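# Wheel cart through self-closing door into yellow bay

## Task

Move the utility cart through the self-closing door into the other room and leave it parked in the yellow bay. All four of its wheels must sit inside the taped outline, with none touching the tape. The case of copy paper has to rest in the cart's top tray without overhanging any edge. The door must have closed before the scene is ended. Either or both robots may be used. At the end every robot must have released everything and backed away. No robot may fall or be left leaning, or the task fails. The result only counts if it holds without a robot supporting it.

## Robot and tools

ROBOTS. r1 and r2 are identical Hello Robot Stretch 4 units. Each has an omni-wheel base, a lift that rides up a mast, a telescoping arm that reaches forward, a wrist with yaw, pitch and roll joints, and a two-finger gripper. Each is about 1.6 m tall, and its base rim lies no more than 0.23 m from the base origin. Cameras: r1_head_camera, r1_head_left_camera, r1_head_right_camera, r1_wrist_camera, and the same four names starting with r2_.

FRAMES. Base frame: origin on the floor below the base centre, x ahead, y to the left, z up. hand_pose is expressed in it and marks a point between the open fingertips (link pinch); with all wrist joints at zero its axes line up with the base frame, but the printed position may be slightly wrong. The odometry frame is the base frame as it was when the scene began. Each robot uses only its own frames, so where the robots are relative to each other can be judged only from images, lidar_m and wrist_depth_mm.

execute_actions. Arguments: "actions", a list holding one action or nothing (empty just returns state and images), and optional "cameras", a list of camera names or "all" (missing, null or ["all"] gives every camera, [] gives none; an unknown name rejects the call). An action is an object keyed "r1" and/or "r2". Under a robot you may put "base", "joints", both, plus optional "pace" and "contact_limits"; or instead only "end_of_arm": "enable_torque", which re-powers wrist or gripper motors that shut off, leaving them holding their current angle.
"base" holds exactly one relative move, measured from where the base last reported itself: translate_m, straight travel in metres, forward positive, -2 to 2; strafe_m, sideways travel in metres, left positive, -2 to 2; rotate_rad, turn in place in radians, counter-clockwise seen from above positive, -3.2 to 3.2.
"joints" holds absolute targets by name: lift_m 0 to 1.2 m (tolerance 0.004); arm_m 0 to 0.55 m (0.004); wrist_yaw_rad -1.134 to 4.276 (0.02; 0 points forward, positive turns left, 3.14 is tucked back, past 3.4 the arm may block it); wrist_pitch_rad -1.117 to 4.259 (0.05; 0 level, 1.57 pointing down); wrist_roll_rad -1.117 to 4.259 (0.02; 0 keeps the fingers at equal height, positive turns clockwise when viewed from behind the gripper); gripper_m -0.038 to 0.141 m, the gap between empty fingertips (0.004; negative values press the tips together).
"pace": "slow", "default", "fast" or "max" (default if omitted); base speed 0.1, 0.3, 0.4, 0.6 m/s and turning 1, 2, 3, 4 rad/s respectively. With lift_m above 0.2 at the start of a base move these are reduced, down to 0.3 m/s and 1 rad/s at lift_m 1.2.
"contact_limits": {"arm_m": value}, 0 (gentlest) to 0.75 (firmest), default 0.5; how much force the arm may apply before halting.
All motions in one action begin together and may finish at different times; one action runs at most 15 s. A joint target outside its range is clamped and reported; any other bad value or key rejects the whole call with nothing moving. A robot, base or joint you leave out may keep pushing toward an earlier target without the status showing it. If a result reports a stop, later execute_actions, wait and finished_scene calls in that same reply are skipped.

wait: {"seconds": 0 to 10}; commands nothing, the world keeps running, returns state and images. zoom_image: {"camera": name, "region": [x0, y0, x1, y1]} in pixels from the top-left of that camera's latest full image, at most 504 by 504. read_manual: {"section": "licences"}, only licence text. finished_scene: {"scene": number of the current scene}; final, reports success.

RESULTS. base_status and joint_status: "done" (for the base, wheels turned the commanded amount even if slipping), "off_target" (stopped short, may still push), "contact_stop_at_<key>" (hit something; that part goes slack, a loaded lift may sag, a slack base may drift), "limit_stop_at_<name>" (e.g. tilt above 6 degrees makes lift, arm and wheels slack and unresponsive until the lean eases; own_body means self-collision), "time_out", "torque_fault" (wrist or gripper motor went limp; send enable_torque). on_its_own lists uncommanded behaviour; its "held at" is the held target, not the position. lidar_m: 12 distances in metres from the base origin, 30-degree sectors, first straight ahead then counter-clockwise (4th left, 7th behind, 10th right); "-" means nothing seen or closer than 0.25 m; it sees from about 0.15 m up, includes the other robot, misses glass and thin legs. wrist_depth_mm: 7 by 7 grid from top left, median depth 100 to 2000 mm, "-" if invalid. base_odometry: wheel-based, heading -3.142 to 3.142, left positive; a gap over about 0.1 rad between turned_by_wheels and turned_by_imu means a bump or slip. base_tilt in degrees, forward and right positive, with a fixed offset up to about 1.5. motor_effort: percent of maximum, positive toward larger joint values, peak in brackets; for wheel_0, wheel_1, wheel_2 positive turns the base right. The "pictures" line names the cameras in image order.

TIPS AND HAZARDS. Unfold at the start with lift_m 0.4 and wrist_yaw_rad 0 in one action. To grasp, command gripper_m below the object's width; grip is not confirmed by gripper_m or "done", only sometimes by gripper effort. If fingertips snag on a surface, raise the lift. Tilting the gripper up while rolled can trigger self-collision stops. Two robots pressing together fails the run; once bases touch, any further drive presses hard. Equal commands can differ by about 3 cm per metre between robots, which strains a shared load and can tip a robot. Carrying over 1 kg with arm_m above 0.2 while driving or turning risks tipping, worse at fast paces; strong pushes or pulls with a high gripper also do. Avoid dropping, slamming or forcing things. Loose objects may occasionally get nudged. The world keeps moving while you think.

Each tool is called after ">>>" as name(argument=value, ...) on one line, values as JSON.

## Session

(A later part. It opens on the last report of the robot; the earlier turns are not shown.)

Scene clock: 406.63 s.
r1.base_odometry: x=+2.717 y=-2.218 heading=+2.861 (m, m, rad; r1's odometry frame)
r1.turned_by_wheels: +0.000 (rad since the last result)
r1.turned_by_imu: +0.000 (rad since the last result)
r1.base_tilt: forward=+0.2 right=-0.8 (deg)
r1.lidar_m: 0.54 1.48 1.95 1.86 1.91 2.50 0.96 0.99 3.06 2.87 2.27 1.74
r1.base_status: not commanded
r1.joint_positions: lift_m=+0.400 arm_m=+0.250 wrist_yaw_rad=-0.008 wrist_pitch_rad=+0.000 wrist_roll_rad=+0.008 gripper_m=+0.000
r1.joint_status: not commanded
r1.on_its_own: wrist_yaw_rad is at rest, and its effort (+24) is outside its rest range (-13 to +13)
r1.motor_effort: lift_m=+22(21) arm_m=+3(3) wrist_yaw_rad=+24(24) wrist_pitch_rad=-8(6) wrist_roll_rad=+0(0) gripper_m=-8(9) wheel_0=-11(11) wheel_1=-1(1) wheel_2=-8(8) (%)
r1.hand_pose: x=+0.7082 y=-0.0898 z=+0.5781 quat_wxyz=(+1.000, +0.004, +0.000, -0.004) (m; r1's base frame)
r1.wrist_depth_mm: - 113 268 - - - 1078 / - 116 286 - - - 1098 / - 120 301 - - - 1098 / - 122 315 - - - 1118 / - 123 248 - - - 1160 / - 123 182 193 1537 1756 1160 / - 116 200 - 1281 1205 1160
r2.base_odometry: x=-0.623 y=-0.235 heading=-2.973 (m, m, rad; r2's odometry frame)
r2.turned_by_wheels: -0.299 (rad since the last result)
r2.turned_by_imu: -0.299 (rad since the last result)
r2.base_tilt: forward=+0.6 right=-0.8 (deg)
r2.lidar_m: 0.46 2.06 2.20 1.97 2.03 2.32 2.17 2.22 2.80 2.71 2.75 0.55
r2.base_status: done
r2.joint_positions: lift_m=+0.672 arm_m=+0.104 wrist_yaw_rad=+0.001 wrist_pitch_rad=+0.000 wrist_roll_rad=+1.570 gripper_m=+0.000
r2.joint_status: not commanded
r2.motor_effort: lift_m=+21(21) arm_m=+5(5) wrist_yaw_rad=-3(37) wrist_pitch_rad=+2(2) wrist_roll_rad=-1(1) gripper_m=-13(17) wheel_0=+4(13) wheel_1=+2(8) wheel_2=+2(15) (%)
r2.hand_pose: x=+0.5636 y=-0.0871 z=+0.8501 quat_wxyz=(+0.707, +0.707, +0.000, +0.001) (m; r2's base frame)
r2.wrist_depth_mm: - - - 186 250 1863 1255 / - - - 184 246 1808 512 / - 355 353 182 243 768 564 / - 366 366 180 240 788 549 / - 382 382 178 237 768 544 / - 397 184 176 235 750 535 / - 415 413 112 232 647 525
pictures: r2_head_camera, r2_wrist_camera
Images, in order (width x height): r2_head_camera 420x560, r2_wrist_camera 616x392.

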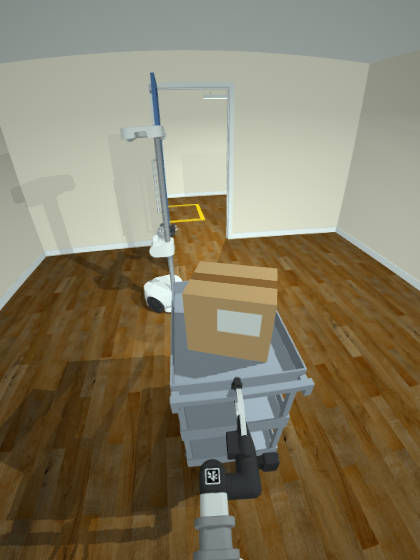

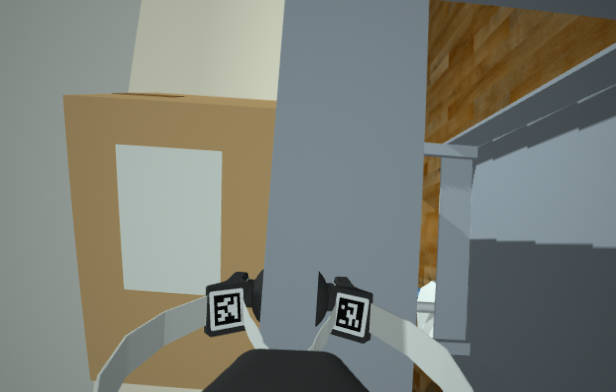

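>>> execute_actions(actions=[{"r2":{"base":{"strafe_m":0.3},"pace":"slow"}}], cameras=[])

>>> execute_actions(actions=[{"r2":{"base":{"rotate_rad":-0.22},"pace":"slow"}}], cameras=["r2_head_camera"])

>>> execute_actions(actions=[{"r2":{"base":{"translate_m":0.4},"pace":"slow"}}], cameras=["r2_head_camera","r1_head_right_camera"])

Scene clock: 419.00 s.
r1.base_odometry: x=+2.717 y=-2.218 heading=+2.861 (m, m, rad; r1's odometry frame)
r1.turned_by_wheels: +0.000 (rad since the last result)
r1.turned_by_imu: -0.001 (rad since the last result)
r1.base_tilt: forward=+0.2 right=-0.7 (deg)
r1.lidar_m: 0.55 1.51 1.94 1.87 1.91 2.48 0.95 0.98 3.07 2.87 2.27 1.76
r1.base_status: not commanded
r1.joint_positions: lift_m=+0.400 arm_m=+0.250 wrist_yaw_rad=-0.008 wrist_pitch_rad=+0.000 wrist_roll_rad=+0.008 gripper_m=+0.000
r1.joint_status: not commanded
r1.on_its_own: wrist_yaw_rad is at rest, and its effort (+23) is outside its rest range (-13 to +13)
r1.motor_effort: lift_m=+22(22) arm_m=+3(2) wrist_yaw_rad=+23(24) wrist_pitch_rad=-6(7) wrist_roll_rad=+0(0) gripper_m=-11(4) wheel_0=-11(11) wheel_1=+0(0) wheel_2=-8(8) (%)
r1.hand_pose: x=+0.7082 y=-0.0898 z=+0.5781 quat_wxyz=(+1.000, +0.004, +0.000, -0.004) (m; r1's base frame)
r1.wrist_depth_mm: - 113 268 - - - 1078 / - 116 286 - - - 1118 / - 119 298 - - - 1118 / - 122 315 - - - 1138 / - 123 247 - - - 1182 / - 124 182 193 1537 1756 1118 / - 116 200 - 1281 1205 1182
r2.base_odometry: x=-0.573 y=-0.531 heading=-2.973 (m, m, rad; r2's odometry frame)
r2.turned_by_wheels: +0.000 (rad since the last result)
r2.turned_by_imu: +0.000 (rad since the last result)
r2.base_tilt: forward=+0.5 right=-0.6 (deg)
r2.lidar_m: 0.52 2.79 1.84 1.65 1.72 2.24 2.21 2.24 2.86 3.01 3.05 0.48
r2.base_status: done
r2.joint_positions: lift_m=+0.672 arm_m=+0.104 wrist_yaw_rad=-0.005 wrist_pitch_rad=-0.002 wrist_roll_rad=+1.570 gripper_m=+0.000
r2.joint_status: not commanded
r2.on_its_own: wrist_yaw_rad is at rest, and its effort (+15) is outside its rest range (-13 to +13)
r2.motor_effort: lift_m=+20(21) arm_m=+5(5) wrist_yaw_rad=+15(26) wrist_pitch_rad=+6(8) wrist_roll_rad=+0(1) gripper_m=-12(16) wheel_0=-4(11) wheel_1=+0(8) wheel_2=-2(6) (%)
r2.hand_pose: x=+0.5630 y=-0.0890 z=+0.8507 quat_wxyz=(+0.707, +0.707, -0.003, -0.001) (m; r2's base frame)
r2.wrist_depth_mm: 289 282 282 128 182 683 574 / 327 312 310 136 191 723 569 / - 349 345 142 202 759 564 / - 394 387 151 213 788 554 / - 466 445 161 226 723 549 / - - 185 172 235 1618 517 / - - - 112 256 1537 466
pictures: none
No camera images: the call's "cameras" was empty. Leave "cameras" out to get every camera's image.

Scene clock: 420.23 s.
r1.base_odometry: x=+2.717 y=-2.218 heading=+2.861 (m, m, rad; r1's odometry frame)
r1.turned_by_wheels: +0.000 (rad since the last result)
r1.turned_by_imu: +0.000 (rad since the last result)
r1.base_tilt: forward=+0.2 right=-0.8 (deg)
r1.lidar_m: 0.54 1.50 1.94 1.86 1.92 2.48 0.97 0.98 3.06 2.86 2.27 1.72
r1.base_status: not commanded
r1.joint_positions: lift_m=+0.400 arm_m=+0.250 wrist_yaw_rad=-0.008 wrist_pitch_rad=+0.000 wrist_roll_rad=+0.008 gripper_m=+0.000
r1.joint_status: not commanded
r1.on_its_own: wrist_yaw_rad is at rest, and its effort (+24) is outside its rest range (-13 to +13)
r1.motor_effort: lift_m=+21(21) arm_m=+3(3) wrist_yaw_rad=+24(23) wrist_pitch_rad=-7(7) wrist_roll_rad=+0(0) gripper_m=-5(6) wheel_0=-11(11) wheel_1=-1(1) wheel_2=-8(8) (%)
r1.hand_pose: x=+0.7082 y=-0.0898 z=+0.5781 quat_wxyz=(+1.000, +0.004, +0.000, -0.004) (m; r1's base frame)
r1.wrist_depth_mm: - 113 268 - - - 1098 / - 116 285 - - - 1098 / - 120 301 - - - 1138 / - 122 317 - - - 1118 / - 123 248 - - - 1182 / - 124 182 193 1618 1708 1160 / - 115 200 - 1308 1205 1138
r2.base_odometry: x=-0.573 y=-0.531 heading=+3.091 (m, m, rad; r2's odometry frame)
r2.turned_by_wheels: -0.219 (rad since the last result)
r2.turned_by_imu: -0.219 (rad since the last result)
r2.base_tilt: forward=+0.5 right=-0.7 (deg)
r2.lidar_m: 0.50 1.89 2.09 1.68 1.69 1.93 2.23 2.21 2.47 3.01 2.99 0.53
r2.base_status: done
r2.joint_positions: lift_m=+0.672 arm_m=+0.104 wrist_yaw_rad=+0.007 wrist_pitch_rad=-0.002 wrist_roll_rad=+1.570 gripper_m=+0.000
r2.joint_status: not commanded
r2.on_its_own: wrist_yaw_rad is at rest, and its effort (-21) is outside its rest range (-13 to +13)
r2.motor_effort: lift_m=+20(20) arm_m=+4(6) wrist_yaw_rad=-21(40) wrist_pitch_rad=+7(6) wrist_roll_rad=+0(1) gripper_m=-13(16) wheel_0=+7(14) wheel_1=+3(8) wheel_2=+6(14) (%)
r2.hand_pose: x=+0.5642 y=-0.0854 z=+0.8508 quat_wxyz=(+0.707, +0.707, +0.002, +0.003) (m; r2's base frame)
r2.wrist_depth_mm: - - - 176 236 1863 1255 / - 342 394 176 236 1808 539 / - 351 351 176 236 788 569 / - 370 368 176 236 788 554 / - 389 389 176 236 778 549 / - 410 186 176 236 759 535 / - 433 433 112 236 640 525
pictures: r2_head_camera
Images, in order (width x height): r2_head_camera 420x560.

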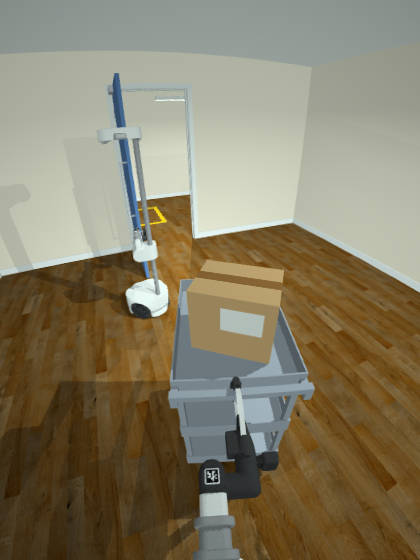

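Scene clock: 425.53 s.
r1.base_odometry: x=+2.717 y=-2.218 heading=+2.861 (m, m, rad; r1's odometry frame)
r1.turned_by_wheels: +0.000 (rad since the last result)
r1.turned_by_imu: -0.001 (rad since the last result)
r1.base_tilt: forward=+0.4 right=-0.8 (deg)
r1.lidar_m: 0.55 1.49 1.95 1.87 1.93 2.49 0.93 0.68 0.95 2.88 2.27 1.75
r1.base_status: not commanded
r1.joint_positions: lift_m=+0.400 arm_m=+0.250 wrist_yaw_rad=-0.008 wrist_pitch_rad=+0.000 wrist_roll_rad=+0.008 gripper_m=+0.000
r1.joint_status: not commanded
r1.on_its_own: wrist_yaw_rad is at rest, and its effort (+24) is outside its rest range (-13 to +13)
r1.motor_effort: lift_m=+21(21) arm_m=+3(3) wrist_yaw_rad=+24(23) wrist_pitch_rad=-5(7) wrist_roll_rad=+1(1) gripper_m=-7(5) wheel_0=-11(11) wheel_1=-1(0) wheel_2=-8(8) (%)
r1.hand_pose: x=+0.7082 y=-0.0898 z=+0.5781 quat_wxyz=(+1.000, +0.004, +0.000, -0.004) (m; r1's base frame)
r1.wrist_depth_mm: - 113 268 - - - 1118 / - 116 285 - - - 1118 / - 120 300 - - - 1118 / - 122 315 - - - 1118 / - 123 248 - - - 1138 / - 123 182 193 1618 1756 1138 / - 116 200 - 1281 1182 1160
r2.base_odometry: x=-0.972 y=-0.511 heading=+3.091 (m, m, rad; r2's odometry frame)
r2.turned_by_wheels: +0.000 (rad since the last result)
r2.turned_by_imu: -0.001 (rad since the last result)
r2.base_tilt: forward=+0.4 right=-0.7 (deg)
r2.lidar_m: 0.51 1.50 2.26 1.87 1.80 2.08 2.60 2.59 2.91 2.87 2.86 0.50
r2.base_status: done
r2.joint_positions: lift_m=+0.672 arm_m=+0.104 wrist_yaw_rad=-0.004 wrist_pitch_rad=-0.002 wrist_roll_rad=+1.570 gripper_m=+0.000
r2.joint_status: not commanded
r2.motor_effort: lift_m=+20(20) arm_m=+5(5) wrist_yaw_rad=+10(19) wrist_pitch_rad=+7(5) wrist_roll_rad=+0(0) gripper_m=-13(14) wheel_0=+1(8) wheel_1=+2(8) wheel_2=-4(9) (%)
r2.hand_pose: x=+0.5632 y=-0.0885 z=+0.8508 quat_wxyz=(+0.707, +0.707, -0.002, -0.001) (m; r2's base frame)
r2.wrist_depth_mm: - - - 167 224 1863 1255 / - 332 334 168 228 788 544 / - 347 349 170 229 798 564 / - 373 370 172 232 788 554 / - 397 394 173 234 778 549 / - 418 185 175 236 715 539 / - 1160 1182 112 237 654 530
pictures: r1_head_right_camera, r2_head_camera
Images, in order (width x height): r1_head_right_camera 420x672, r2_head_camera 420x560.

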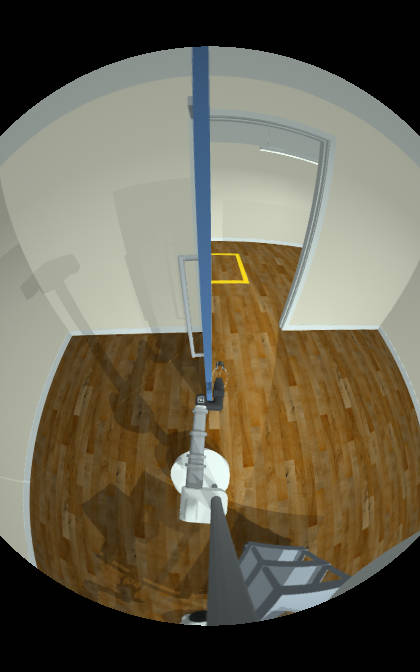

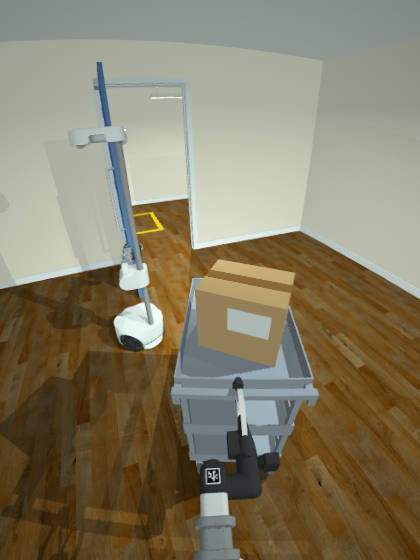

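>>> execute_actions(actions=[{"r2":{"base":{"translate_m":0.15},"pace":"slow"}}], cameras=[])

>>> execute_actions(actions=[{"r2":{"base":{"strafe_m":-0.4},"pace":"slow"}}], cameras=["r2_head_camera"])

>>> execute_actions(actions=[{"r2":{"base":{"rotate_rad":0.32},"pace":"slow"}}], cameras=["r2_head_camera","r1_head_right_camera"])

Scene clock: 438.03 s.
r1.base_odometry: x=+2.717 y=-2.218 heading=+2.861 (m, m, rad; r1's odometry frame)
r1.turned_by_wheels: +0.000 (rad since the last result)
r1.turned_by_imu: -0.001 (rad since the last result)
r1.base_tilt: forward=+0.2 right=-0.9 (deg)
r1.lidar_m: 0.53 1.50 1.95 1.87 1.91 2.49 0.95 0.62 0.63 2.86 2.28 1.76
r1.base_status: not commanded
r1.joint_positions: lift_m=+0.400 arm_m=+0.250 wrist_yaw_rad=-0.008 wrist_pitch_rad=+0.000 wrist_roll_rad=+0.008 gripper_m=+0.000
r1.joint_status: not commanded
r1.on_its_own: wrist_yaw_rad is at rest, and its effort (+24) is outside its rest range (-13 to +13)
r1.motor_effort: lift_m=+22(22) arm_m=+3(3) wrist_yaw_rad=+24(24) wrist_pitch_rad=-5(7) wrist_roll_rad=+1(0) gripper_m=-8(9) wheel_0=-11(11) wheel_1=-1(1) wheel_2=-8(8) (%)
r1.hand_pose: x=+0.7082 y=-0.0898 z=+0.5781 quat_wxyz=(+1.000, +0.004, +0.000, -0.004) (m; r1's base frame)
r1.wrist_depth_mm: - 113 270 - - - 1098 / - 116 286 - - - 1118 / - 120 303 - - - 1138 / - 121 314 - - - 1138 / - 123 249 - - - 1138 / - 124 182 193 1576 1708 1138 / - 116 200 - 1308 1182 1138
r2.base_odometry: x=-1.122 y=-0.503 heading=+3.091 (m, m, rad; r2's odometry frame)
r2.turned_by_wheels: +0.000 (rad since the last result)
r2.turned_by_imu: +0.001 (rad since the last result)
r2.base_tilt: forward=+0.6 right=-0.8 (deg)
r2.lidar_m: 0.52 1.37 2.33 1.88 1.86 2.14 2.75 2.74 3.05 2.84 2.80 0.49
r2.base_status: done
r2.joint_positions: lift_m=+0.672 arm_m=+0.104 wrist_yaw_rad=-0.004 wrist_pitch_rad=-0.002 wrist_roll_rad=+1.570 gripper_m=+0.000
r2.joint_status: not commanded
r2.motor_effort: lift_m=+20(20) arm_m=+5(5) wrist_yaw_rad=+12(15) wrist_pitch_rad=+7(5) wrist_roll_rad=+0(0) gripper_m=-12(12) wheel_0=+2(3) wheel_1=+2(2) wheel_2=-6(10) (%)
r2.hand_pose: x=+0.5632 y=-0.0886 z=+0.8508 quat_wxyz=(+0.707, +0.707, -0.002, -0.001) (m; r2's base frame)
r2.wrist_depth_mm: - 445 484 155 211 1756 535 / - 322 322 159 216 768 574 / - 347 343 162 221 809 564 / - 375 373 166 226 798 559 / - 407 404 170 232 778 549 / - 445 185 174 235 707 539 / - 1661 - 112 243 1430 504
pictures: none
No camera images: the call's "cameras" was empty. Leave "cameras" out to get every camera's image.

Scene clock: 443.17 s.
r1.base_odometry: x=+2.717 y=-2.218 heading=+2.861 (m, m, rad; r1's odometry frame)
r1.turned_by_wheels: +0.000 (rad since the last result)
r1.turned_by_imu: -0.001 (rad since the last result)
r1.base_tilt: forward=+0.0 right=-0.8 (deg)
r1.lidar_m: 0.54 1.50 1.94 1.86 1.93 2.49 1.62 0.75 0.81 2.87 2.27 1.75
r1.base_status: not commanded
r1.joint_positions: lift_m=+0.400 arm_m=+0.250 wrist_yaw_rad=-0.008 wrist_pitch_rad=+0.000 wrist_roll_rad=+0.008 gripper_m=+0.000
r1.joint_status: not commanded
r1.on_its_own: wrist_yaw_rad is at rest, and its effort (+24) is outside its rest range (-13 to +13)
r1.motor_effort: lift_m=+22(22) arm_m=+3(4) wrist_yaw_rad=+24(24) wrist_pitch_rad=-6(6) wrist_roll_rad=+1(1) gripper_m=-9(8) wheel_0=-11(11) wheel_1=-1(1) wheel_2=-8(8) (%)
r1.hand_pose: x=+0.7082 y=-0.0898 z=+0.5781 quat_wxyz=(+1.000, +0.004, +0.000, -0.004) (m; r1's base frame)
r1.wrist_depth_mm: - 113 268 - - - 1098 / - 116 285 - - - 1098 / - 120 301 - - - 1138 / - 122 315 - - - 1138 / - 123 247 - - - 1160 / - 124 183 193 1618 1708 1118 / - 116 199 - 1229 1205 1160
r2.base_odometry: x=-1.102 y=-0.104 heading=+3.091 (m, m, rad; r2's odometry frame)
r2.turned_by_wheels: +0.001 (rad since the last result)
r2.turned_by_imu: +0.004 (rad since the last result)
r2.base_tilt: forward=+0.6 right=-0.8 (deg)
r2.lidar_m: 0.42 0.59 2.77 2.29 2.24 2.57 2.62 2.60 2.92 2.44 2.42 0.55
r2.base_status: done
r2.joint_positions: lift_m=+0.672 arm_m=+0.104 wrist_yaw_rad=+0.008 wrist_pitch_rad=-0.002 wrist_roll_rad=+1.570 gripper_m=+0.000
r2.joint_status: not commanded
r2.on_its_own: wrist_yaw_rad is at rest, and its effort (-22) is outside its rest range (-13 to +13)
r2.motor_effort: lift_m=+20(20) arm_m=+5(5) wrist_yaw_rad=-22(25) wrist_pitch_rad=+8(7) wrist_roll_rad=+0(0) gripper_m=-14(15) wheel_0=+3(9) wheel_1=+0(6) wheel_2=+4(7) (%)
r2.hand_pose: x=+0.5642 y=-0.0852 z=+0.8508 quat_wxyz=(+0.707, +0.707, +0.002, +0.004) (m; r2's base frame)
r2.wrist_depth_mm: - - - 290 325 1661 1229 / - - - 296 306 1618 345 / - - - 215 285 1756 517 / - 379 379 201 266 1661 554 / - 375 377 188 251 778 549 / - 370 185 177 236 759 539 / - 368 370 112 219 699 530
pictures: r2_head_camera
Images, in order (width x height): r2_head_camera 420x560.

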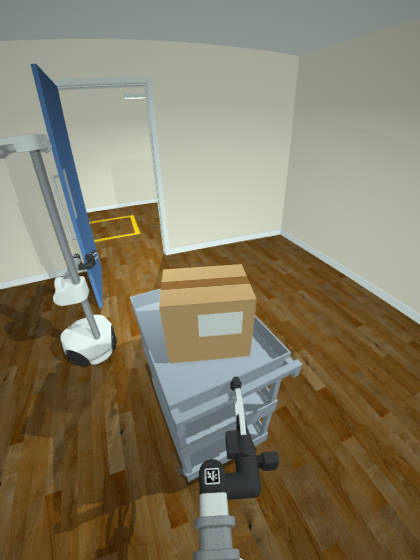

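Scene clock: 444.60 s.
r1.base_odometry: x=+2.717 y=-2.218 heading=+2.861 (m, m, rad; r1's odometry frame)
r1.turned_by_wheels: +0.000 (rad since the last result)
r1.turned_by_imu: +0.000 (rad since the last result)
r1.base_tilt: forward=+0.1 right=-0.7 (deg)
r1.lidar_m: 0.56 1.50 1.94 1.86 1.93 2.49 1.59 0.66 0.71 2.88 2.26 1.73
r1.base_status: not commanded
r1.joint_positions: lift_m=+0.400 arm_m=+0.250 wrist_yaw_rad=-0.008 wrist_pitch_rad=+0.000 wrist_roll_rad=+0.008 gripper_m=+0.000
r1.joint_status: not commanded
r1.on_its_own: wrist_yaw_rad is at rest, and its effort (+23) is outside its rest range (-13 to +13)
r1.motor_effort: lift_m=+21(22) arm_m=+3(2) wrist_yaw_rad=+23(23) wrist_pitch_rad=-7(8) wrist_roll_rad=+0(0) gripper_m=-7(9) wheel_0=-11(11) wheel_1=-1(0) wheel_2=-8(8) (%)
r1.hand_pose: x=+0.7082 y=-0.0898 z=+0.5781 quat_wxyz=(+1.000, +0.004, +0.000, -0.004) (m; r1's base frame)
r1.wrist_depth_mm: - 113 270 - - - 1098 / - 116 285 - - - 1118 / - 119 301 - - - 1118 / - 121 315 - - - 1118 / - 123 247 - - - 1160 / - 123 182 193 1576 1756 1182 / - 116 199 - 1281 1205 1138
r2.base_odometry: x=-1.102 y=-0.104 heading=-2.873 (m, m, rad; r2's odometry frame)
r2.turned_by_wheels: +0.319 (rad since the last result)
r2.turned_by_imu: +0.320 (rad since the last result)
r2.base_tilt: forward=+0.5 right=-0.5 (deg)
r2.lidar_m: 0.51 1.56 2.34 2.23 2.35 2.71 2.58 2.73 2.57 2.45 2.53 0.50
r2.base_status: done
r2.joint_positions: lift_m=+0.672 arm_m=+0.104 wrist_yaw_rad=-0.004 wrist_pitch_rad=-0.003 wrist_roll_rad=+1.570 gripper_m=+0.000
r2.joint_status: not commanded
r2.motor_effort: lift_m=+20(20) arm_m=+5(5) wrist_yaw_rad=+11(52) wrist_pitch_rad=+9(8) wrist_roll_rad=+0(1) gripper_m=-11(14) wheel_0=-4(11) wheel_1=+0(6) wheel_2=-5(13) (%)
r2.hand_pose: x=+0.5631 y=-0.0886 z=+0.8510 quat_wxyz=(+0.707, +0.707, -0.002, +0.000) (m; r2's base frame)
r2.wrist_depth_mm: - 504 - 157 213 1756 549 / - 324 324 160 218 768 569 / - 347 347 163 222 798 569 / - 375 373 168 227 798 559 / - 410 404 171 232 778 549 / - 442 187 175 236 715 539 / - 1205 1229 112 242 1205 508
pictures: r1_head_right_camera, r2_head_camera
Images, in order (width x height): r1_head_right_camera 420x672, r2_head_camera 420x560.

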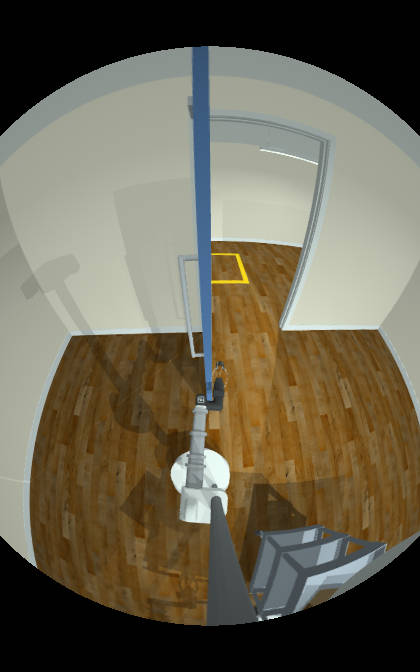

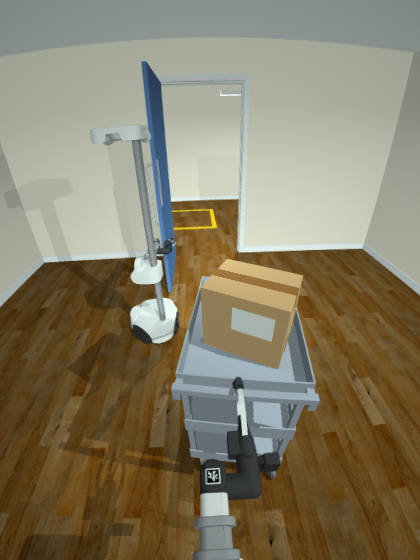

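>>> execute_actions(actions=[{"r2":{"base":{"strafe_m":-0.17},"pace":"slow"}}], cameras=[])

>>> execute_actions(actions=[{"r2":{"base":{"rotate_rad":0.08},"pace":"slow"}}], cameras=[])

>>> execute_actions(actions=[{"r2":{"base":{"translate_m":0.5},"pace":"slow"}}], cameras=["r2_head_camera","r1_head_right_camera"])

Scene clock: 454.87 s.
r1.base_odometry: x=+2.717 y=-2.218 heading=+2.861 (m, m, rad; r1's odometry frame)
r1.turned_by_wheels: +0.000 (rad since the last result)
r1.turned_by_imu: -0.001 (rad since the last result)
r1.base_tilt: forward=+0.2 right=-0.9 (deg)
r1.lidar_m: 0.54 1.49 1.93 1.86 1.92 2.50 - 0.70 0.73 2.88 2.28 1.75
r1.base_status: not commanded
r1.joint_positions: lift_m=+0.400 arm_m=+0.250 wrist_yaw_rad=-0.008 wrist_pitch_rad=+0.000 wrist_roll_rad=+0.008 gripper_m=+0.000
r1.joint_status: not commanded
r1.on_its_own: wrist_yaw_rad is at rest, and its effort (+23) is outside its rest range (-13 to +13)
r1.motor_effort: lift_m=+22(22) arm_m=+2(3) wrist_yaw_rad=+23(23) wrist_pitch_rad=-7(6) wrist_roll_rad=+1(0) gripper_m=-10(6) wheel_0=-11(11) wheel_1=-1(0) wheel_2=-8(8) (%)
r1.hand_pose: x=+0.7082 y=-0.0898 z=+0.5781 quat_wxyz=(+1.000, +0.004, +0.000, -0.004) (m; r1's base frame)
r1.wrist_depth_mm: - 113 270 - - - 1078 / - 117 286 - - - 1118 / - 120 301 - - - 1118 / - 122 315 - - - 1160 / - 123 249 - - - 1118 / - 124 182 193 1618 1756 1160 / - 116 200 - 1255 1205 1160
r2.base_odometry: x=-1.147 y=+0.060 heading=-2.872 (m, m, rad; r2's odometry frame)
r2.turned_by_wheels: +0.000 (rad since the last result)
r2.turned_by_imu: +0.003 (rad since the last result)
r2.base_tilt: forward=+0.4 right=-0.7 (deg)
r2.lidar_m: 0.48 1.59 2.52 2.40 2.53 2.70 2.59 2.72 2.37 2.26 2.36 0.52
r2.base_status: done
r2.joint_positions: lift_m=+0.672 arm_m=+0.104 wrist_yaw_rad=+0.007 wrist_pitch_rad=-0.003 wrist_roll_rad=+1.570 gripper_m=+0.000
r2.joint_status: not commanded
r2.on_its_own: wrist_yaw_rad is at rest, and its effort (-20) is outside its rest range (-13 to +13)
r2.motor_effort: lift_m=+20(20) arm_m=+5(5) wrist_yaw_rad=-20(23) wrist_pitch_rad=+8(9) wrist_roll_rad=+0(0) gripper_m=-13(16) wheel_0=+3(11) wheel_1=-1(9) wheel_2=+2(4) (%)
r2.hand_pose: x=+0.5641 y=-0.0855 z=+0.8510 quat_wxyz=(+0.707, +0.707, +0.001, +0.003) (m; r2's base frame)
r2.wrist_depth_mm: - - - 182 243 1863 1255 / - - - 181 243 1863 539 / - 351 353 180 240 759 569 / - 368 370 179 239 798 559 / - 387 387 177 237 778 549 / - 404 187 176 236 759 539 / - 418 421 112 233 661 530
pictures: none
No camera images: the call's "cameras" was empty. Leave "cameras" out to get every camera's image.

Scene clock: 455.73 s.
r1.base_odometry: x=+2.717 y=-2.218 heading=+2.861 (m, m, rad; r1's odometry frame)
r1.turned_by_wheels: +0.000 (rad since the last result)
r1.turned_by_imu: +0.000 (rad since the last result)
r1.base_tilt: forward=+0.2 right=-0.8 (deg)
r1.lidar_m: 0.53 1.50 1.98 1.87 1.92 2.48 - 0.69 0.70 2.87 2.26 1.74
r1.base_status: not commanded
r1.joint_positions: lift_m=+0.400 arm_m=+0.250 wrist_yaw_rad=-0.008 wrist_pitch_rad=+0.000 wrist_roll_rad=+0.008 gripper_m=+0.000
r1.joint_status: not commanded
r1.on_its_own: wrist_yaw_rad is at rest, and its effort (+23) is outside its rest range (-13 to +13)
r1.motor_effort: lift_m=+21(21) arm_m=+3(3) wrist_yaw_rad=+23(24) wrist_pitch_rad=-7(7) wrist_roll_rad=+0(1) gripper_m=-7(10) wheel_0=-11(11) wheel_1=-1(1) wheel_2=-8(8) (%)
r1.hand_pose: x=+0.7082 y=-0.0898 z=+0.5781 quat_wxyz=(+1.000, +0.004, +0.000, -0.004) (m; r1's base frame)
r1.wrist_depth_mm: - 113 271 - - - 1078 / - 116 286 - - - 1118 / - 120 301 - - - 1118 / - 122 317 - - - 1118 / - 123 248 - - - 1138 / - 123 183 193 1576 1708 1160 / - 115 200 - 1281 1205 1160
r2.base_odometry: x=-1.147 y=+0.060 heading=-2.792 (m, m, rad; r2's odometry frame)
r2.turned_by_wheels: +0.080 (rad since the last result)
r2.turned_by_imu: +0.080 (rad since the last result)
r2.base_tilt: forward=+0.6 right=-0.7 (deg)
r2.lidar_m: 0.50 1.59 2.49 2.40 2.61 2.63 2.58 2.75 2.32 2.27 2.39 0.50
r2.base_status: done
r2.joint_positions: lift_m=+0.672 arm_m=+0.104 wrist_yaw_rad=+0.001 wrist_pitch_rad=-0.003 wrist_roll_rad=+1.570 gripper_m=+0.000
r2.joint_status: not commanded
r2.motor_effort: lift_m=+20(20) arm_m=+5(5) wrist_yaw_rad=-5(38) wrist_pitch_rad=+10(11) wrist_roll_rad=-2(1) gripper_m=-13(14) wheel_0=+2(9) wheel_1=-1(4) wheel_2=-1(8) (%)
r2.hand_pose: x=+0.5636 y=-0.0870 z=+0.8511 quat_wxyz=(+0.707, +0.707, -0.001, +0.002) (m; r2's base frame)
r2.wrist_depth_mm: - - - 165 223 1863 1281 / - 330 332 167 225 788 544 / - 349 347 169 229 809 569 / - 373 370 171 230 788 559 / - 399 394 173 233 778 549 / - 430 188 175 236 741 544 / - 1281 1229 112 240 640 525
pictures: none
No camera images: the call's "cameras" was empty. Leave "cameras" out to get every camera's image.

Scene clock: 462.00 s.
r1.base_odometry: x=+2.717 y=-2.218 heading=+2.861 (m, m, rad; r1's odometry frame)
r1.turned_by_wheels: +0.000 (rad since the last result)
r1.turned_by_imu: -0.001 (rad since the last result)
r1.base_tilt: forward=+0.1 right=-0.7 (deg)
r1.lidar_m: 0.55 1.50 1.96 1.87 1.92 2.50 - 0.68 0.66 0.68 2.26 1.75
r1.base_status: not commanded
r1.joint_positions: lift_m=+0.400 arm_m=+0.250 wrist_yaw_rad=-0.008 wrist_pitch_rad=+0.000 wrist_roll_rad=+0.008 gripper_m=+0.000
r1.joint_status: not commanded
r1.on_its_own: wrist_yaw_rad is at rest, and its effort (+23) is outside its rest range (-13 to +13)
r1.motor_effort: lift_m=+22(21) arm_m=+3(3) wrist_yaw_rad=+23(23) wrist_pitch_rad=-6(7) wrist_roll_rad=+0(0) gripper_m=-9(7) wheel_0=-11(11) wheel_1=-1(1) wheel_2=-8(8) (%)
r1.hand_pose: x=+0.7082 y=-0.0898 z=+0.5781 quat_wxyz=(+1.000, +0.004, +0.000, -0.004) (m; r1's base frame)
r1.wrist_depth_mm: - 113 270 - - - 1078 / - 116 285 - - - 1118 / - 120 301 - - - 1138 / - 122 315 - - - 1160 / - 123 248 - - - 1138 / - 123 182 193 1576 1661 1138 / - 116 199 - 1308 1205 1160
r2.base_odometry: x=-1.617 y=-0.111 heading=-2.792 (m, m, rad; r2's odometry frame)
r2.turned_by_wheels: +0.000 (rad since the last result)
r2.turned_by_imu: -0.001 (rad since the last result)
r2.base_tilt: forward=+0.3 right=-0.7 (deg)
r2.lidar_m: 0.54 1.10 2.48 2.41 2.54 3.16 3.11 3.09 2.38 2.31 2.44 0.45
r2.base_status: done
r2.joint_positions: lift_m=+0.672 arm_m=+0.104 wrist_yaw_rad=-0.004 wrist_pitch_rad=-0.004 wrist_roll_rad=+1.570 gripper_m=+0.000
r2.joint_status: not commanded
r2.motor_effort: lift_m=+20(20) arm_m=+6(5) wrist_yaw_rad=+9(20) wrist_pitch_rad=+13(10) wrist_roll_rad=+0(1) gripper_m=-10(11) wheel_0=+1(5) wheel_1=+1(4) wheel_2=-4(12) (%)
r2.hand_pose: x=+0.5631 y=-0.0886 z=+0.8513 quat_wxyz=(+0.707, +0.707, -0.003, +0.000) (m; r2's base frame)
r2.wrist_depth_mm: 273 267 264 101 153 154 580 / 319 306 304 107 166 171 574 / - 359 351 116 181 683 569 / - 449 427 128 198 683 554 / - - - 144 220 1708 525 / 1618 1661 186 163 236 1576 492 / - - - 112 274 1464 1182
pictures: r1_head_right_camera, r2_head_camera
Images, in order (width x height): r1_head_right_camera 420x672, r2_head_camera 420x560.

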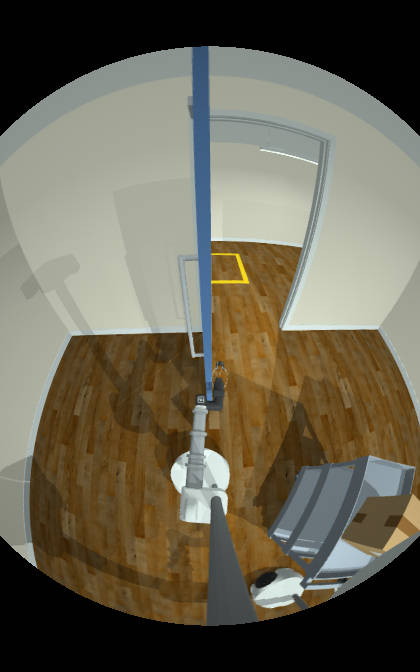

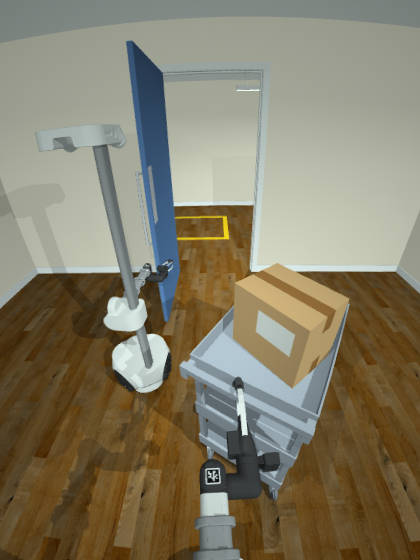

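>>> execute_actions(actions=[{"r2":{"base":{"translate_m":-0.4},"pace":"slow"}}], cameras=[])

>>> execute_actions(actions=[{"r2":{"base":{"rotate_rad":-0.07},"pace":"slow"}}], cameras=[])

>>> execute_actions(actions=[{"r2":{"base":{"strafe_m":0.22},"pace":"slow"}}], cameras=[])

>>> execute_actions(actions=[{"r2":{"base":{"translate_m":-0.5},"pace":"slow"}}], cameras=["r2_head_camera"])

Scene clock: 492.57 s.
r1.base_odometry: x=+2.717 y=-2.218 heading=+2.861 (m, m, rad; r1's odometry frame)
r1.turned_by_wheels: +0.000 (rad since the last result)
r1.turned_by_imu: -0.001 (rad since the last result)
r1.base_tilt: forward=+0.1 right=-0.8 (deg)
r1.lidar_m: 0.55 1.48 1.96 1.87 1.93 2.47 - 0.74 0.65 2.88 2.26 1.76
r1.base_status: not commanded
r1.joint_positions: lift_m=+0.400 arm_m=+0.250 wrist_yaw_rad=-0.008 wrist_pitch_rad=+0.000 wrist_roll_rad=+0.008 gripper_m=+0.000
r1.joint_status: not commanded
r1.on_its_own: wrist_yaw_rad is at rest, and its effort (+24) is outside its rest range (-13 to +13)
r1.motor_effort: lift_m=+22(21) arm_m=+2(3) wrist_yaw_rad=+24(23) wrist_pitch_rad=-6(7) wrist_roll_rad=+0(1) gripper_m=-7(7) wheel_0=-11(11) wheel_1=+0(1) wheel_2=-8(8) (%)
r1.hand_pose: x=+0.7082 y=-0.0898 z=+0.5781 quat_wxyz=(+1.000, +0.004, +0.000, -0.004) (m; r1's base frame)
r1.wrist_depth_mm: - 113 270 - - - 1078 / - 116 286 - - - 1118 / - 120 300 - - - 1118 / - 122 317 - - - 1138 / - 123 247 - - - 1160 / - 123 182 193 1576 1708 1182 / - 116 200 - 1281 1182 1160
r2.base_odometry: x=-1.241 y=+0.026 heading=-2.793 (m, m, rad; r2's odometry frame)
r2.turned_by_wheels: +0.000 (rad since the last result)
r2.turned_by_imu: +0.003 (rad since the last result)
r2.base_tilt: forward=+0.5 right=-0.7 (deg)
r2.lidar_m: 0.50 1.49 2.49 2.39 2.57 2.74 2.69 2.86 2.31 2.28 2.41 0.51
r2.base_status: done
r2.joint_positions: lift_m=+0.672 arm_m=+0.104 wrist_yaw_rad=+0.001 wrist_pitch_rad=-0.003 wrist_roll_rad=+1.570 gripper_m=+0.000
r2.joint_status: not commanded
r2.motor_effort: lift_m=+20(20) arm_m=+5(5) wrist_yaw_rad=-2(11) wrist_pitch_rad=+9(11) wrist_roll_rad=+0(0) gripper_m=-13(16) wheel_0=-4(7) wheel_1=-3(1) wheel_2=+3(7) (%)
r2.hand_pose: x=+0.5636 y=-0.0872 z=+0.8512 quat_wxyz=(+0.707, +0.707, -0.001, +0.001) (m; r2's base frame)
r2.wrist_depth_mm: - 488 - 158 214 1756 559 / - 325 324 161 218 778 574 / - 349 347 165 223 809 569 / - 375 375 169 229 798 559 / - 410 407 172 233 778 554 / - 449 187 176 236 707 539 / 1205 1138 - 112 244 1160 508
pictures: none
No camera images: the call's "cameras" was empty. Leave "cameras" out to get every camera's image.

Scene clock: 493.50 s.
r1.base_odometry: x=+2.717 y=-2.218 heading=+2.861 (m, m, rad; r1's odometry frame)
r1.turned_by_wheels: +0.000 (rad since the last result)
r1.turned_by_imu: +0.000 (rad since the last result)
r1.base_tilt: forward=+0.2 right=-1.0 (deg)
r1.lidar_m: 0.55 1.48 1.94 1.86 1.92 2.49 - 0.75 0.65 2.87 2.26 1.76
r1.base_status: not commanded
r1.joint_positions: lift_m=+0.400 arm_m=+0.250 wrist_yaw_rad=-0.008 wrist_pitch_rad=+0.000 wrist_roll_rad=+0.008 gripper_m=+0.000
r1.joint_status: not commanded
r1.on_its_own: wrist_yaw_rad is at rest, and its effort (+24) is outside its rest range (-13 to +13)
r1.motor_effort: lift_m=+21(21) arm_m=+3(3) wrist_yaw_rad=+24(24) wrist_pitch_rad=-6(6) wrist_roll_rad=+0(1) gripper_m=-9(4) wheel_0=-11(11) wheel_1=+0(1) wheel_2=-8(8) (%)
r1.hand_pose: x=+0.7082 y=-0.0898 z=+0.5781 quat_wxyz=(+1.000, +0.004, +0.000, -0.004) (m; r1's base frame)
r1.wrist_depth_mm: - 113 271 - - - 1078 / - 116 285 - - - 1098 / - 119 301 - - - 1118 / - 122 317 - - - 1138 / - 123 248 - - - 1138 / - 123 182 193 1576 1756 1160 / - 115 200 - 1281 1205 1182
r2.base_odometry: x=-1.241 y=+0.026 heading=-2.863 (m, m, rad; r2's odometry frame)
r2.turned_by_wheels: -0.070 (rad since the last result)
r2.turned_by_imu: -0.070 (rad since the last result)
r2.base_tilt: forward=+0.6 right=-0.7 (deg)
r2.lidar_m: 0.48 1.50 2.51 2.38 2.53 2.80 2.69 2.84 2.38 2.27 2.37 0.53
r2.base_status: done
r2.joint_positions: lift_m=+0.672 arm_m=+0.104 wrist_yaw_rad=+0.000 wrist_pitch_rad=-0.003 wrist_roll_rad=+1.570 gripper_m=+0.000
r2.joint_status: not commanded
r2.motor_effort: lift_m=+20(20) arm_m=+5(5) wrist_yaw_rad=+0(45) wrist_pitch_rad=+10(10) wrist_roll_rad=+2(1) gripper_m=-10(16) wheel_0=+1(9) wheel_1=+0(7) wheel_2=-1(17) (%)
r2.hand_pose: x=+0.5635 y=-0.0874 z=+0.8512 quat_wxyz=(+0.707, +0.707, -0.001, +0.001) (m; r2's base frame)
r2.wrist_depth_mm: - - - 174 234 1863 1281 / - 342 347 174 235 1808 544 / - 351 351 175 236 809 564 / - 370 370 175 236 788 554 / - 392 392 176 236 778 549 / - 413 187 177 236 759 539 / - 439 442 112 237 661 530
pictures: none
No camera images: the call's "cameras" was empty. Leave "cameras" out to get every camera's image.

Scene clock: 496.83 s.
r1.base_odometry: x=+2.717 y=-2.218 heading=+2.861 (m, m, rad; r1's odometry frame)
r1.turned_by_wheels: +0.000 (rad since the last result)
r1.turned_by_imu: +0.000 (rad since the last result)
r1.base_tilt: forward=+0.2 right=-0.8 (deg)
r1.lidar_m: 0.54 1.50 1.93 1.87 1.93 2.48 1.48 0.71 0.64 2.87 2.26 1.74
r1.base_status: not commanded
r1.joint_positions: lift_m=+0.400 arm_m=+0.250 wrist_yaw_rad=-0.008 wrist_pitch_rad=+0.000 wrist_roll_rad=+0.008 gripper_m=+0.000
r1.joint_status: not commanded
r1.on_its_own: wrist_yaw_rad is at rest, and its effort (+24) is outside its rest range (-13 to +13)
r1.motor_effort: lift_m=+22(21) arm_m=+3(3) wrist_yaw_rad=+24(23) wrist_pitch_rad=-6(6) wrist_roll_rad=+1(1) gripper_m=-4(7) wheel_0=-11(10) wheel_1=-1(1) wheel_2=-8(8) (%)
r1.hand_pose: x=+0.7082 y=-0.0898 z=+0.5781 quat_wxyz=(+1.000, +0.004, +0.000, -0.004) (m; r1's base frame)
r1.wrist_depth_mm: - 113 270 - - - 1078 / - 116 285 - - - 1118 / - 120 300 - - - 1138 / - 122 315 - - - 1138 / - 123 249 - - - 1138 / - 123 183 193 1576 1756 1138 / - 116 200 - 1281 1229 1138
r2.base_odometry: x=-1.181 y=-0.185 heading=-2.863 (m, m, rad; r2's odometry frame)
r2.turned_by_wheels: -0.001 (rad since the last result)
r2.turned_by_imu: -0.001 (rad since the last result)
r2.base_tilt: forward=+0.4 right=-0.7 (deg)
r2.lidar_m: 0.52 1.47 2.27 2.18 2.28 2.82 2.70 2.82 2.61 2.50 2.59 0.46
r2.base_status: done
r2.joint_positions: lift_m=+0.672 arm_m=+0.104 wrist_yaw_rad=-0.006 wrist_pitch_rad=-0.003 wrist_roll_rad=+1.570 gripper_m=+0.000
r2.joint_status: not commanded
r2.on_its_own: wrist_yaw_rad is at rest, and its effort (+18) is outside its rest range (-13 to +13)
r2.motor_effort: lift_m=+20(20) arm_m=+5(5) wrist_yaw_rad=+18(26) wrist_pitch_rad=+10(10) wrist_roll_rad=-1(0) gripper_m=-13(13) wheel_0=-5(11) wheel_1=+0(6) wheel_2=-5(2) (%)
r2.hand_pose: x=+0.5630 y=-0.0891 z=+0.8512 quat_wxyz=(+0.707, +0.707, -0.003, -0.001) (m; r2's base frame)
r2.wrist_depth_mm: 290 289 289 131 185 691 580 / 329 314 310 139 195 723 574 / - 347 345 146 204 759 559 / - 392 387 154 216 798 554 / - 459 442 163 228 723 549 / - 1808 187 173 236 1336 521 / 1182 1281 - 112 254 1138 473
pictures: none
No camera images: the call's "cameras" was empty. Leave "cameras" out to get every camera's image.

Scene clock: 503.13 s.
r1.base_odometry: x=+2.717 y=-2.218 heading=+2.861 (m, m, rad; r1's odometry frame)
r1.turned_by_wheels: +0.000 (rad since the last result)
r1.turned_by_imu: -0.001 (rad since the last result)
r1.base_tilt: forward=+0.1 right=-0.7 (deg)
r1.lidar_m: 0.55 1.49 1.93 1.85 1.93 2.49 1.35 0.97 3.06 2.87 2.26 1.77
r1.base_status: not commanded
r1.joint_positions: lift_m=+0.400 arm_m=+0.250 wrist_yaw_rad=-0.008 wrist_pitch_rad=+0.000 wrist_roll_rad=+0.008 gripper_m=+0.000
r1.joint_status: not commanded
r1.on_its_own: wrist_yaw_rad is at rest, and its effort (+23) is outside its rest range (-13 to +13)
r1.motor_effort: lift_m=+22(21) arm_m=+3(3) wrist_yaw_rad=+23(23) wrist_pitch_rad=-5(6) wrist_roll_rad=+1(0) gripper_m=-5(5) wheel_0=-11(11) wheel_1=-1(1) wheel_2=-8(8) (%)
r1.hand_pose: x=+0.7082 y=-0.0898 z=+0.5781 quat_wxyz=(+1.000, +0.004, +0.000, -0.004) (m; r1's base frame)
r1.wrist_depth_mm: - 113 268 - - - 1118 / - 116 287 - - - 1118 / - 119 303 - - - 1118 / - 122 317 - - - 1118 / - 123 248 - - - 1160 / - 124 183 193 1618 1756 1160 / - 115 200 - 1255 1229 1138
r2.base_odometry: x=-0.700 y=-0.048 heading=-2.863 (m, m, rad; r2's odometry frame)
r2.turned_by_wheels: +0.000 (rad since the last result)
r2.turned_by_imu: +0.006 (rad since the last result)
r2.base_tilt: forward=+0.4 right=-0.8 (deg)
r2.lidar_m: 0.48 3.17 2.31 2.17 2.33 2.28 2.18 2.31 2.62 2.51 2.60 0.53
r2.base_status: done
r2.joint_positions: lift_m=+0.672 arm_m=+0.104 wrist_yaw_rad=+0.006 wrist_pitch_rad=-0.003 wrist_roll_rad=+1.570 gripper_m=+0.000
r2.joint_status: not commanded
r2.on_its_own: wrist_yaw_rad is at rest, and its effort (-17) is outside its rest range (-13 to +13)
r2.motor_effort: lift_m=+20(20) arm_m=+4(5) wrist_yaw_rad=-17(22) wrist_pitch_rad=+9(11) wrist_roll_rad=+0(1) gripper_m=-12(14) wheel_0=+0(10) wheel_1=-1(2) wheel_2=+6(11) (%)
r2.hand_pose: x=+0.5641 y=-0.0858 z=+0.8511 quat_wxyz=(+0.707, +0.707, +0.001, +0.003) (m; r2's base frame)
r2.wrist_depth_mm: - - - 176 236 1863 1281 / - 342 379 176 236 1808 539 / - 351 351 176 236 809 564 / - 373 370 177 236 798 559 / - 392 392 176 237 778 549 / - 413 187 177 237 759 539 / - 436 439 112 237 676 535
pictures: r2_head_camera
Images, in order (width x height): r2_head_camera 420x560.

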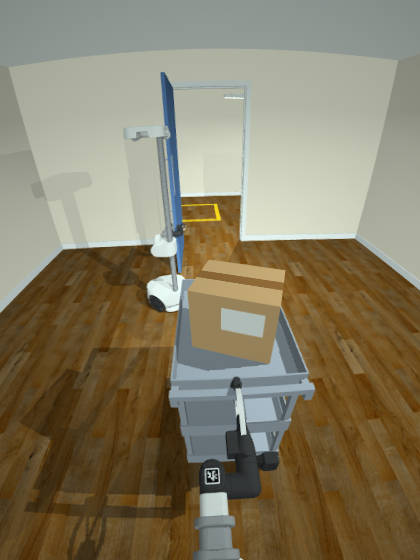

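>>> execute_actions(actions=[{"r2":{"joints":{"gripper_m":-0.03}}}], cameras=[])

>>> execute_actions(actions=[{"r2":{"base":{"translate_m":0.3},"pace":"slow"}}], cameras=[])

Scene clock: 508.93 s.
r1.base_odometry: x=+2.717 y=-2.218 heading=+2.861 (m, m, rad; r1's odometry frame)
r1.turned_by_wheels: +0.000 (rad since the last result)
r1.turned_by_imu: +0.000 (rad since the last result)
r1.base_tilt: forward=+0.1 right=-0.8 (deg)
r1.lidar_m: 0.54 1.50 1.94 1.87 1.93 2.49 1.38 0.99 3.06 2.86 2.27 1.75
r1.base_status: not commanded
r1.joint_positions: lift_m=+0.400 arm_m=+0.250 wrist_yaw_rad=-0.008 wrist_pitch_rad=+0.000 wrist_roll_rad=+0.008 gripper_m=+0.000
r1.joint_status: not commanded
r1.on_its_own: wrist_yaw_rad is at rest, and its effort (+23) is outside its rest range (-13 to +13)
r1.motor_effort: lift_m=+22(21) arm_m=+3(3) wrist_yaw_rad=+23(23) wrist_pitch_rad=-6(6) wrist_roll_rad=+0(1) gripper_m=-6(6) wheel_0=-11(11) wheel_1=-1(0) wheel_2=-8(8) (%)
r1.hand_pose: x=+0.7082 y=-0.0898 z=+0.5781 quat_wxyz=(+1.000, +0.004, +0.000, -0.004) (m; r1's base frame)
r1.wrist_depth_mm: - 113 271 - - - 1078 / - 116 285 - - - 1098 / - 119 300 - - - 1098 / - 122 315 - - - 1160 / - 123 248 - - - 1138 / - 123 182 193 1576 1708 1138 / - 116 199 - 1255 1182 1160
r2.base_odometry: x=-0.700 y=-0.048 heading=-2.863 (m, m, rad; r2's odometry frame)
r2.turned_by_wheels: +0.000 (rad since the last result)
r2.turned_by_imu: +0.001 (rad since the last result)
r2.base_tilt: forward=+0.5 right=-0.7 (deg)
r2.lidar_m: 0.49 2.12 2.29 2.19 2.33 2.29 2.20 2.31 2.60 2.48 2.57 0.49
r2.base_status: not commanded
r2.joint_positions: lift_m=+0.672 arm_m=+0.104 wrist_yaw_rad=+0.005 wrist_pitch_rad=-0.003 wrist_roll_rad=+1.570 gripper_m=-0.029
r2.joint_status: all done
r2.motor_effort: lift_m=+19(20) arm_m=+4(4) wrist_yaw_rad=-13(18) wrist_pitch_rad=+10(12) wrist_roll_rad=+0(0) gripper_m=-20(22) wheel_0=+0(0) wheel_1=+0(1) wheel_2=+5(6) (%)
r2.hand_pose: x=+0.5641 y=-0.0860 z=+0.8512 quat_wxyz=(+0.707, +0.707, +0.000, +0.003) (m; r2's base frame)
r2.wrist_depth_mm: - - - 170 230 1863 1281 / - 336 375 170 230 1808 539 / - 345 347 170 230 788 569 / - 364 364 170 230 798 559 / - 384 382 170 230 788 549 / - 404 182 170 230 759 544 / - 427 424 112 230 634 535
pictures: none
No camera images: the call's "cameras" was empty. Leave "cameras" out to get every camera's image.

Scene clock: 513.23 s.
r1.base_odometry: x=+2.717 y=-2.218 heading=+2.861 (m, m, rad; r1's odometry frame)
r1.turned_by_wheels: +0.000 (rad since the last result)
r1.turned_by_imu: -0.001 (rad since the last result)
r1.base_tilt: forward=+0.1 right=-0.7 (deg)
r1.lidar_m: 0.54 1.49 1.93 1.87 1.91 2.48 1.66 0.72 0.89 2.86 2.27 1.75
r1.base_status: not commanded
r1.joint_positions: lift_m=+0.400 arm_m=+0.250 wrist_yaw_rad=-0.008 wrist_pitch_rad=+0.000 wrist_roll_rad=+0.008 gripper_m=+0.000
r1.joint_status: not commanded
r1.on_its_own: wrist_yaw_rad is at rest, and its effort (+24) is outside its rest range (-13 to +13)
r1.motor_effort: lift_m=+21(21) arm_m=+3(3) wrist_yaw_rad=+24(24) wrist_pitch_rad=-7(6) wrist_roll_rad=+0(1) gripper_m=-7(8) wheel_0=-11(11) wheel_1=-1(1) wheel_2=-8(8) (%)
r1.hand_pose: x=+0.7082 y=-0.0898 z=+0.5781 quat_wxyz=(+1.000, +0.004, +0.000, -0.004) (m; r1's base frame)
r1.wrist_depth_mm: - 113 270 - - - 1098 / - 116 285 - - - 1118 / - 120 300 - - - 1118 / - 122 315 - - - 1138 / - 123 248 - - - 1138 / - 124 182 192 1537 1661 1160 / - 116 200 - 1255 1205 1160
r2.base_odometry: x=-0.988 y=-0.130 heading=-2.863 (m, m, rad; r2's odometry frame)
r2.turned_by_wheels: +0.000 (rad since the last result)
r2.turned_by_imu: +0.001 (rad since the last result)
r2.base_tilt: forward=+0.4 right=-0.6 (deg)
r2.lidar_m: 0.49 1.70 2.32 2.19 2.29 2.60 2.49 2.60 2.60 2.49 2.59 0.51
r2.base_status: done
r2.joint_positions: lift_m=+0.672 arm_m=+0.104 wrist_yaw_rad=-0.003 wrist_pitch_rad=-0.003 wrist_roll_rad=+1.570 gripper_m=-0.030
r2.joint_status: not commanded
r2.motor_effort: lift_m=+19(19) arm_m=+4(4) wrist_yaw_rad=+7(14) wrist_pitch_rad=+11(10) wrist_roll_rad=-1(0) gripper_m=-17(19) wheel_0=+3(7) wheel_1=+1(7) wheel_2=-5(6) (%)
r2.hand_pose: x=+0.5634 y=-0.0882 z=+0.8512 quat_wxyz=(+0.707, +0.707, -0.002, +0.000) (m; r2's base frame)
r2.wrist_depth_mm: - 436 473 149 205 1708 554 / 327 315 315 153 209 759 574 / - 340 338 156 214 798 564 / - 368 366 160 220 798 559 / - 402 399 164 226 768 549 / - 433 183 168 229 699 539 / - - - 112 236 1255 508
pictures: none
No camera images: the call's "cameras" was empty. Leave "cameras" out to get every camera's image.


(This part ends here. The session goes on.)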